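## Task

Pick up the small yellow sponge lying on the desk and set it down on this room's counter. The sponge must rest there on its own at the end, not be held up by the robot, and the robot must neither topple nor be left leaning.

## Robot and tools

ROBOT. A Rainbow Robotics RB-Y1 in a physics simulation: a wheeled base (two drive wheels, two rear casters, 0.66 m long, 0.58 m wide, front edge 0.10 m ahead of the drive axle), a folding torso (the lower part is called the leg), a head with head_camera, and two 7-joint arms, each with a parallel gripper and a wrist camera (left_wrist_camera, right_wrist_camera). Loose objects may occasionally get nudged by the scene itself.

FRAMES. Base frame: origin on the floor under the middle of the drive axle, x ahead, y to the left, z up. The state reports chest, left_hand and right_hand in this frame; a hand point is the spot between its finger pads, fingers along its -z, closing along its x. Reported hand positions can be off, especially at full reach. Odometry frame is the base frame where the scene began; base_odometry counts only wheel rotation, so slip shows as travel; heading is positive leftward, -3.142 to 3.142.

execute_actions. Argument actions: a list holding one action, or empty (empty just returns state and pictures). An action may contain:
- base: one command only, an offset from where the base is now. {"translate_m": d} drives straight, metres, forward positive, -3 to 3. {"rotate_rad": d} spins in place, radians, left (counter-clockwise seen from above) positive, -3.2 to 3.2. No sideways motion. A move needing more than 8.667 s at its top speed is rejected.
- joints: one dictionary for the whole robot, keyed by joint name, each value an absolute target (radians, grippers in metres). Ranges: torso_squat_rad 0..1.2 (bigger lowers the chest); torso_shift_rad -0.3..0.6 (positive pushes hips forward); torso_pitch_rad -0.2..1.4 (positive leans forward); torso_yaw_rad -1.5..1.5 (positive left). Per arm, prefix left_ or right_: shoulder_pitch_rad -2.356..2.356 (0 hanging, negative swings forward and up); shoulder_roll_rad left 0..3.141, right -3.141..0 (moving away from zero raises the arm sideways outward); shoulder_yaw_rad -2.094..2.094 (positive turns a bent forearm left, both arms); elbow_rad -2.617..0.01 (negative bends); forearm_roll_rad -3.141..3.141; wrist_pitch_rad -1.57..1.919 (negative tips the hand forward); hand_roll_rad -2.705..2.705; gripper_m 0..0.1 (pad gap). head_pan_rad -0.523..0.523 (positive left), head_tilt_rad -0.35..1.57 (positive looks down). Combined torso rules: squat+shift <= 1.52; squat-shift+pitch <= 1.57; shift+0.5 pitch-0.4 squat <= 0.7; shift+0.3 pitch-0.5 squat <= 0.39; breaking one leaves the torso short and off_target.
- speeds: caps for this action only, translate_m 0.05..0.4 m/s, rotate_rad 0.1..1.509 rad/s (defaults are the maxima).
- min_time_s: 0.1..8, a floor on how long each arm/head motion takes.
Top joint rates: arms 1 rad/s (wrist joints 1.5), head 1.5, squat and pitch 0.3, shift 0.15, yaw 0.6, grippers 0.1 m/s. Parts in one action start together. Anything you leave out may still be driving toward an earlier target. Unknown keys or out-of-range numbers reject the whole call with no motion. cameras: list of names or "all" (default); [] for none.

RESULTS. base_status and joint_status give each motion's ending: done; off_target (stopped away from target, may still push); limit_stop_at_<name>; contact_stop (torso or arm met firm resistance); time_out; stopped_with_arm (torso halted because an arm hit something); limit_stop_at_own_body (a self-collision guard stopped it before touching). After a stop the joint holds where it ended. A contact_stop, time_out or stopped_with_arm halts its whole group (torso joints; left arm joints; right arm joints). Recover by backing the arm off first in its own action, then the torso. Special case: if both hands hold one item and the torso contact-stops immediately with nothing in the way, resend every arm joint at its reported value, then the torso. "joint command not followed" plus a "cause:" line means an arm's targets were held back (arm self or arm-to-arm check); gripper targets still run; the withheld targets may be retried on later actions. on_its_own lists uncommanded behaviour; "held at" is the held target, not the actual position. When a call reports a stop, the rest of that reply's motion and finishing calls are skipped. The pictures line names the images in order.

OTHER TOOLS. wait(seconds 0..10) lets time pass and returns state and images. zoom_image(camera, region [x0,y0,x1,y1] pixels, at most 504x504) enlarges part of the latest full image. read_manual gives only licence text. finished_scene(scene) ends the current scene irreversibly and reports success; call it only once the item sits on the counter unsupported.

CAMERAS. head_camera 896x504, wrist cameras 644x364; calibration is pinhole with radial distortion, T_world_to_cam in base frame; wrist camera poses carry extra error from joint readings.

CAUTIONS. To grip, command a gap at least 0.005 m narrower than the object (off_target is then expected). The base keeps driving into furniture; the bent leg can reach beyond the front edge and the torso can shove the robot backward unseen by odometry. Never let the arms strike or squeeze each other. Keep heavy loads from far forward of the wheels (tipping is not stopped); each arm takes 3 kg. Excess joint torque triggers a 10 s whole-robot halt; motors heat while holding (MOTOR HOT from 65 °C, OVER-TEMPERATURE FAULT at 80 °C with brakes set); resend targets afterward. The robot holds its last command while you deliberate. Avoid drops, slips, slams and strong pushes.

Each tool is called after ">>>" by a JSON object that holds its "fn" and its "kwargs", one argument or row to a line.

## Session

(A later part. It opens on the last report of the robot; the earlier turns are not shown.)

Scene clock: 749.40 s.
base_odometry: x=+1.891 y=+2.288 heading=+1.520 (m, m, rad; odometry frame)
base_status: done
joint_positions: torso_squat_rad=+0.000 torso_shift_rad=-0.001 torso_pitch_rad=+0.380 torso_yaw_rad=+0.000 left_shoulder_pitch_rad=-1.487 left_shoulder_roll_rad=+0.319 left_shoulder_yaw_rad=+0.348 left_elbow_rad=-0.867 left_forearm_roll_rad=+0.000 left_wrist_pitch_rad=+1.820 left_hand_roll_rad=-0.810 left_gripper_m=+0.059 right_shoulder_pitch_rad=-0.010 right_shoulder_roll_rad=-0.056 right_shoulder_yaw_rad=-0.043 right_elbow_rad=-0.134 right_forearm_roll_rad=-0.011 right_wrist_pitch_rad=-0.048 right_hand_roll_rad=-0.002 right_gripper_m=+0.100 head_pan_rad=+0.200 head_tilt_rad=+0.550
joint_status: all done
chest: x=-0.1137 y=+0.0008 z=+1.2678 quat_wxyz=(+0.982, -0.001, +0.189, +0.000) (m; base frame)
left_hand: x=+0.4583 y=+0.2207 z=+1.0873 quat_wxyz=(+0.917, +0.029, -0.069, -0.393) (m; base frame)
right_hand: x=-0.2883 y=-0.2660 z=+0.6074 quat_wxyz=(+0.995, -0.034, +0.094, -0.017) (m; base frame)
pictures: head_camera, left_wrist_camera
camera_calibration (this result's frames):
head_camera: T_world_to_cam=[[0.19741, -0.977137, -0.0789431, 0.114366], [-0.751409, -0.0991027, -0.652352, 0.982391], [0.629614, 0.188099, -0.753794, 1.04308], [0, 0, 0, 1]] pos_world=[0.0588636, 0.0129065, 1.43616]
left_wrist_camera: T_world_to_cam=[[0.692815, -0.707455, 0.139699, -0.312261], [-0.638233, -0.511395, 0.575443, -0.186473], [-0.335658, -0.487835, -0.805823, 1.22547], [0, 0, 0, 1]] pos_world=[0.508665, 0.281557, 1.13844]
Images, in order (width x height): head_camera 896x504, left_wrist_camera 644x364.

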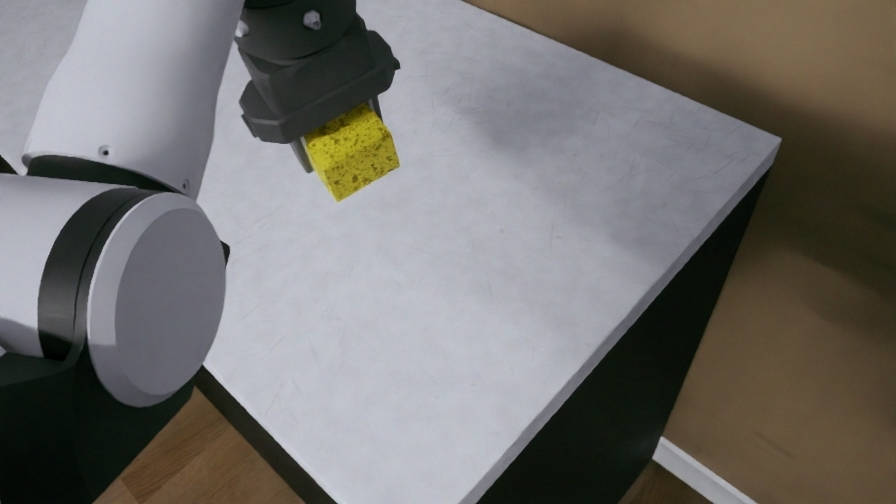

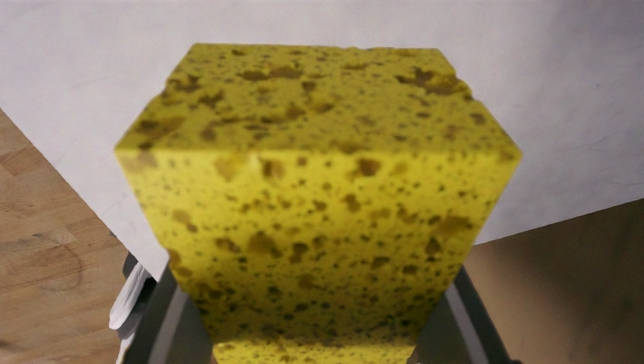

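>>> {"fn": "execute_actions", "kwargs": {
  "actions": [
    {"joints": {"torso_pitch_rad": 0.55, "head_tilt_rad": 0.4, "head_pan_rad": 0.3}}
  ],
  "cameras": ["head_camera", "left_wrist_camera"]
}}

Scene clock: 783.20 s.
base_odometry: x=+1.891 y=+2.288 heading=+1.520 (m, m, rad; odometry frame)
base_status: not commanded
joint_positions: torso_squat_rad=+0.000 torso_shift_rad=-0.001 torso_pitch_rad=+0.550 torso_yaw_rad=+0.000 left_shoulder_pitch_rad=-1.487 left_shoulder_roll_rad=+0.319 left_shoulder_yaw_rad=+0.348 left_elbow_rad=-0.867 left_forearm_roll_rad=+0.000 left_wrist_pitch_rad=+1.820 left_hand_roll_rad=-0.810 left_gripper_m=+0.059 right_shoulder_pitch_rad=-0.010 right_shoulder_roll_rad=-0.056 right_shoulder_yaw_rad=-0.043 right_elbow_rad=-0.134 right_forearm_roll_rad=-0.011 right_wrist_pitch_rad=-0.048 right_hand_roll_rad=-0.002 right_gripper_m=+0.100 head_pan_rad=+0.300 head_tilt_rad=+0.400
joint_status: all done
chest: x=-0.0668 y=+0.0008 z=+1.2443 quat_wxyz=(+0.962, -0.001, +0.272, +0.000) (m; base frame)
left_hand: x=+0.4665 y=+0.2206 z=+0.9696 quat_wxyz=(+0.919, -0.005, +0.010, -0.394) (m; base frame)
right_hand: x=-0.3506 y=-0.2660 z=+0.6229 quat_wxyz=(+0.983, -0.035, +0.178, -0.015) (m; base frame)
pictures: head_camera, left_wrist_camera
camera_calibration (this result's frames):
head_camera: T_world_to_cam=[[0.264443, -0.95107, -0.1598, 0.205726], [-0.759959, -0.103489, -0.64168, 0.997245], [0.593745, 0.291129, -0.750141, 0.96048], [0, 0, 0, 1]] pos_world=[0.133182, 0.0192402, 1.39328]
left_wrist_camera: T_world_to_cam=[[0.706389, -0.707527, 0.020492, -0.192283], [-0.53174, -0.511331, 0.675124, -0.259871], [-0.467191, -0.487797, -0.737419, 1.12835], [0, 0, 0, 1]] pos_world=[0.524797, 0.281479, 1.01145]
Images, in order (width x height): head_camera 896x504, left_wrist_camera 644x364.

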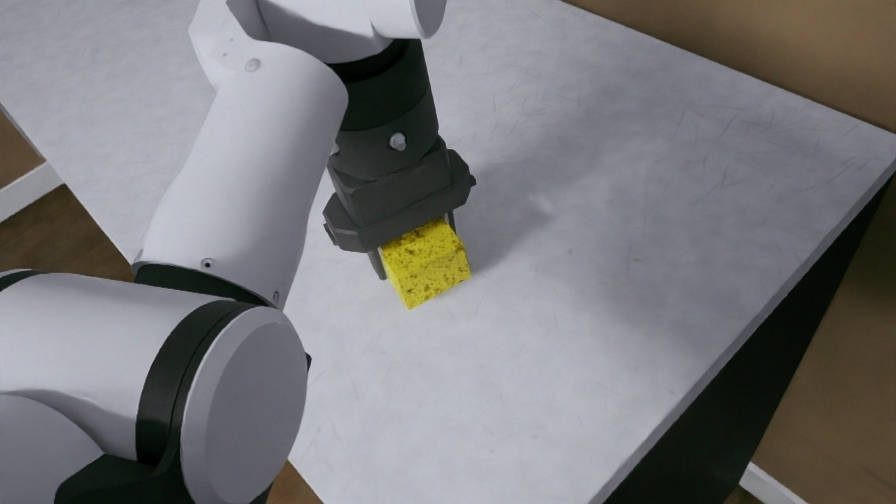

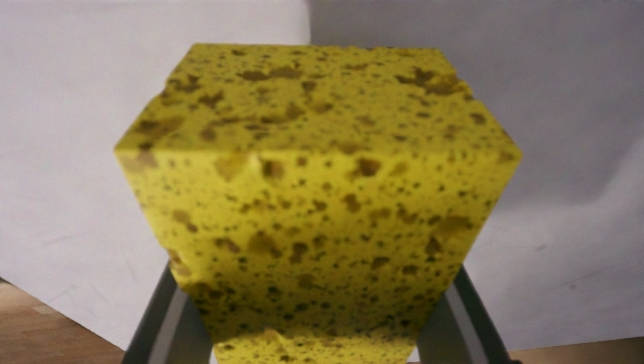

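>>> {"fn": "execute_actions", "kwargs": {
  "actions": [
    {"joints": {"torso_pitch_rad": 0.577, "left_wrist_pitch_rad": 1.795}}
  ],
  "cameras": ["head_camera", "left_wrist_camera"]
}}

Scene clock: 810.70 s.
base_odometry: x=+1.891 y=+2.288 heading=+1.520 (m, m, rad; odometry frame)
base_status: not commanded
joint_positions: torso_squat_rad=+0.000 torso_shift_rad=-0.001 torso_pitch_rad=+0.577 torso_yaw_rad=+0.000 left_shoulder_pitch_rad=-1.487 left_shoulder_roll_rad=+0.319 left_shoulder_yaw_rad=+0.348 left_elbow_rad=-0.867 left_forearm_roll_rad=+0.000 left_wrist_pitch_rad=+1.795 left_hand_roll_rad=-0.810 left_gripper_m=+0.059 right_shoulder_pitch_rad=-0.010 right_shoulder_roll_rad=-0.056 right_shoulder_yaw_rad=-0.043 right_elbow_rad=-0.134 right_forearm_roll_rad=-0.011 right_wrist_pitch_rad=-0.048 right_hand_roll_rad=-0.002 right_gripper_m=+0.100 head_pan_rad=+0.300 head_tilt_rad=+0.400
joint_status: all done
chest: x=-0.0597 y=+0.0008 z=+1.2398 quat_wxyz=(+0.959, -0.001, +0.285, +0.000) (m; base frame)
left_hand: x=+0.4717 y=+0.2206 z=+0.9507 quat_wxyz=(+0.919, -0.005, +0.010, -0.394) (m; base frame)
right_hand: x=-0.3602 y=-0.2660 z=+0.6263 quat_wxyz=(+0.981, -0.036, +0.191, -0.014) (m; base frame)
pictures: head_camera, left_wrist_camera
camera_calibration (this result's frames):
head_camera: T_world_to_cam=[[0.260022, -0.951074, -0.166874, 0.211649], [-0.77699, -0.103477, -0.62095, 0.973034], [0.573302, 0.29112, -0.765881, 0.971235], [0, 0, 0, 1]] pos_world=[0.144194, 0.0192343, 1.38338]
left_wrist_camera: T_world_to_cam=[[0.706443, -0.707512, 0.0191021, -0.194305], [-0.530406, -0.511349, 0.67616, -0.245922], [-0.468624, -0.4878, -0.736507, 1.11664], [0, 0, 0, 1]] pos_world=[0.530112, 0.281473, 0.992408]
Images, in order (width x height): head_camera 896x504, left_wrist_camera 644x364.

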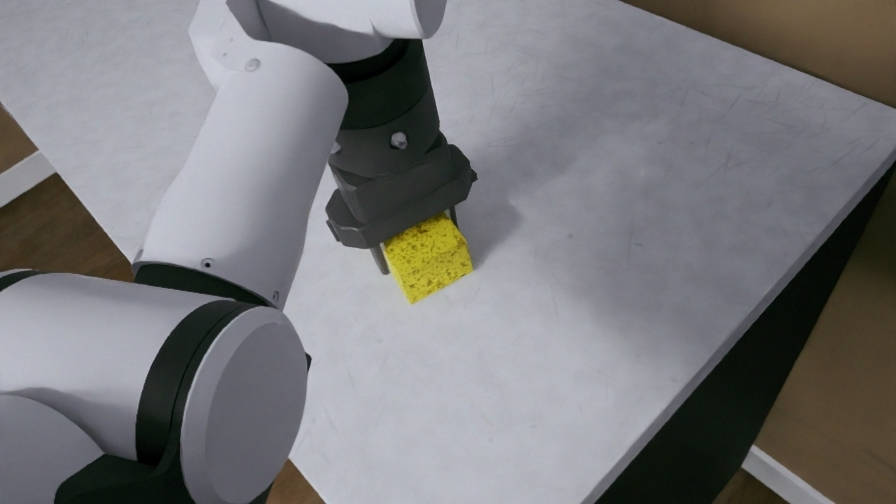

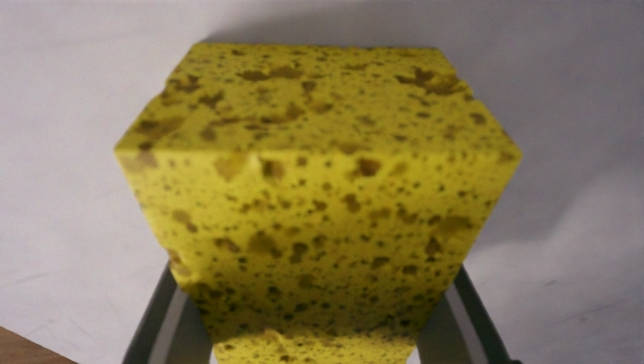

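>>> {"fn": "execute_actions", "kwargs": {
  "actions": [
    {"joints": {"left_gripper_m": 0.1}}
  ],
  "cameras": ["left_wrist_camera"]
}}

>>> {"fn": "execute_actions", "kwargs": {
  "actions": [
    {"joints": {"torso_pitch_rad": 0.45}}
  ],
  "cameras": ["head_camera", "left_wrist_camera"]
}}

Scene clock: 824.97 s.
base_odometry: x=+1.891 y=+2.288 heading=+1.520 (m, m, rad; odometry frame)
base_status: not commanded
joint_positions: torso_squat_rad=+0.000 torso_shift_rad=-0.001 torso_pitch_rad=+0.577 torso_yaw_rad=+0.000 left_shoulder_pitch_rad=-1.487 left_shoulder_roll_rad=+0.319 left_shoulder_yaw_rad=+0.348 left_elbow_rad=-0.867 left_forearm_roll_rad=+0.000 left_wrist_pitch_rad=+1.795 left_hand_roll_rad=-0.810 left_gripper_m=+0.100 right_shoulder_pitch_rad=-0.010 right_shoulder_roll_rad=-0.056 right_shoulder_yaw_rad=-0.043 right_elbow_rad=-0.134 right_forearm_roll_rad=-0.011 right_wrist_pitch_rad=-0.048 right_hand_roll_rad=-0.002 right_gripper_m=+0.100 head_pan_rad=+0.300 head_tilt_rad=+0.400
joint_status: all done
chest: x=-0.0597 y=+0.0008 z=+1.2398 quat_wxyz=(+0.959, -0.001, +0.285, +0.000) (m; base frame)
left_hand: x=+0.4717 y=+0.2206 z=+0.9507 quat_wxyz=(+0.919, -0.005, +0.010, -0.394) (m; base frame)
right_hand: x=-0.3602 y=-0.2660 z=+0.6263 quat_wxyz=(+0.981, -0.036, +0.191, -0.014) (m; base frame)
pictures: left_wrist_camera
camera_calibration (this result's frames):
left_wrist_camera: T_world_to_cam=[[0.706443, -0.707512, 0.0191018, -0.194305], [-0.530406, -0.511349, 0.67616, -0.245922], [-0.468624, -0.4878, -0.736507, 1.11664], [0, 0, 0, 1]] pos_world=[0.530112, 0.281473, 0.992408]
Images, in order (width x height): left_wrist_camera 644x364.

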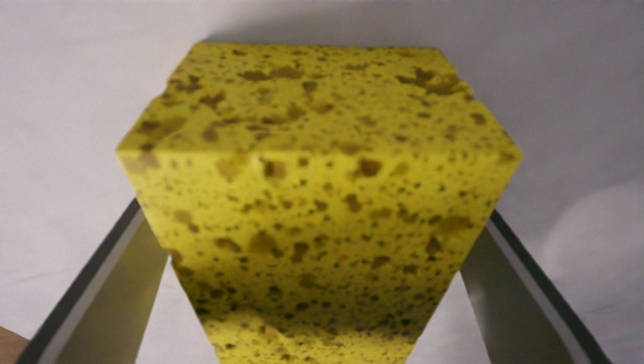

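Scene clock: 826.17 s.
base_odometry: x=+1.891 y=+2.288 heading=+1.520 (m, m, rad; odometry frame)
base_status: not commanded
joint_positions: torso_squat_rad=+0.000 torso_shift_rad=-0.001 torso_pitch_rad=+0.450 torso_yaw_rad=+0.000 left_shoulder_pitch_rad=-1.488 left_shoulder_roll_rad=+0.319 left_shoulder_yaw_rad=+0.348 left_elbow_rad=-0.867 left_forearm_roll_rad=+0.000 left_wrist_pitch_rad=+1.795 left_hand_roll_rad=-0.810 left_gripper_m=+0.100 right_shoulder_pitch_rad=-0.010 right_shoulder_roll_rad=-0.056 right_shoulder_yaw_rad=-0.043 right_elbow_rad=-0.134 right_forearm_roll_rad=-0.011 right_wrist_pitch_rad=-0.048 right_hand_roll_rad=-0.002 right_gripper_m=+0.100 head_pan_rad=+0.300 head_tilt_rad=+0.400
joint_status: all done
chest: x=-0.0940 y=+0.0008 z=+1.2591 quat_wxyz=(+0.975, -0.001, +0.223, +0.000) (m; base frame)
left_hand: x=+0.4698 y=+0.2206 z=+1.0396 quat_wxyz=(+0.918, +0.020, -0.048, -0.393) (m; base frame)
right_hand: x=-0.3143 y=-0.2660 z=+0.6125 quat_wxyz=(+0.991, -0.035, +0.128, -0.016) (m; base frame)
pictures: head_camera, left_wrist_camera
camera_calibration (this result's frames):
head_camera: T_world_to_cam=[[0.279137, -0.951054, -0.132586, 0.182419], [-0.692061, -0.103531, -0.714376, 1.084], [0.665684, 0.291166, -0.687086, 0.915141], [0, 0, 0, 1]] pos_world=[0.0900765, 0.0192598, 1.42735]
left_wrist_camera: T_world_to_cam=[[0.698372, -0.707464, 0.108492, -0.283754], [-0.611794, -0.511386, 0.603483, -0.193287], [-0.371461, -0.487831, -0.78996, 1.19122], [0, 0, 0, 1]] pos_world=[0.522407, 0.281524, 1.08845]
Images, in order (width x height): head_camera 896x504, left_wrist_camera 644x364.

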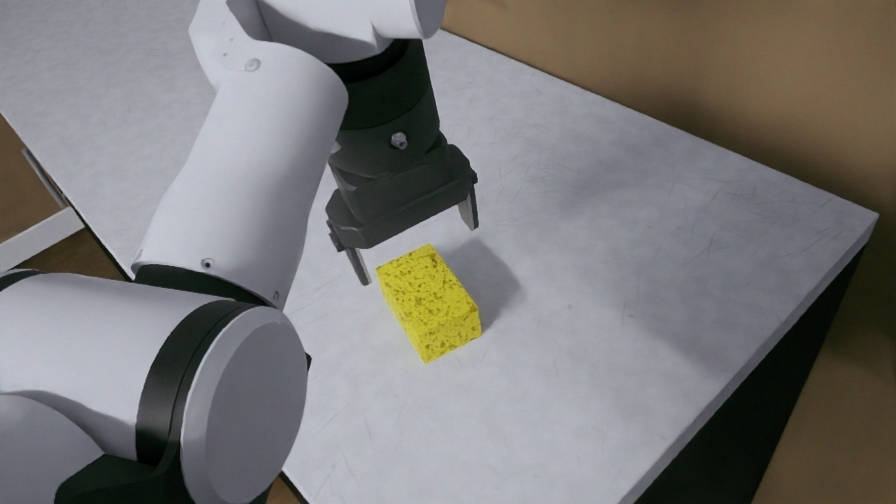

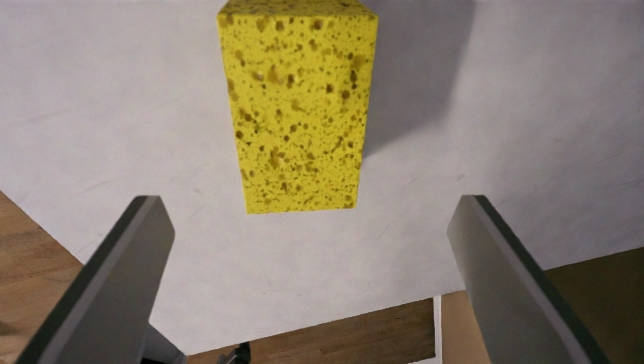

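The sponge is resting on the counter, and the gripper is clear of it.

>>> {"fn": "finished_scene", "kwargs": {
  "scene": 1
}}

The scene is finished: the task was done.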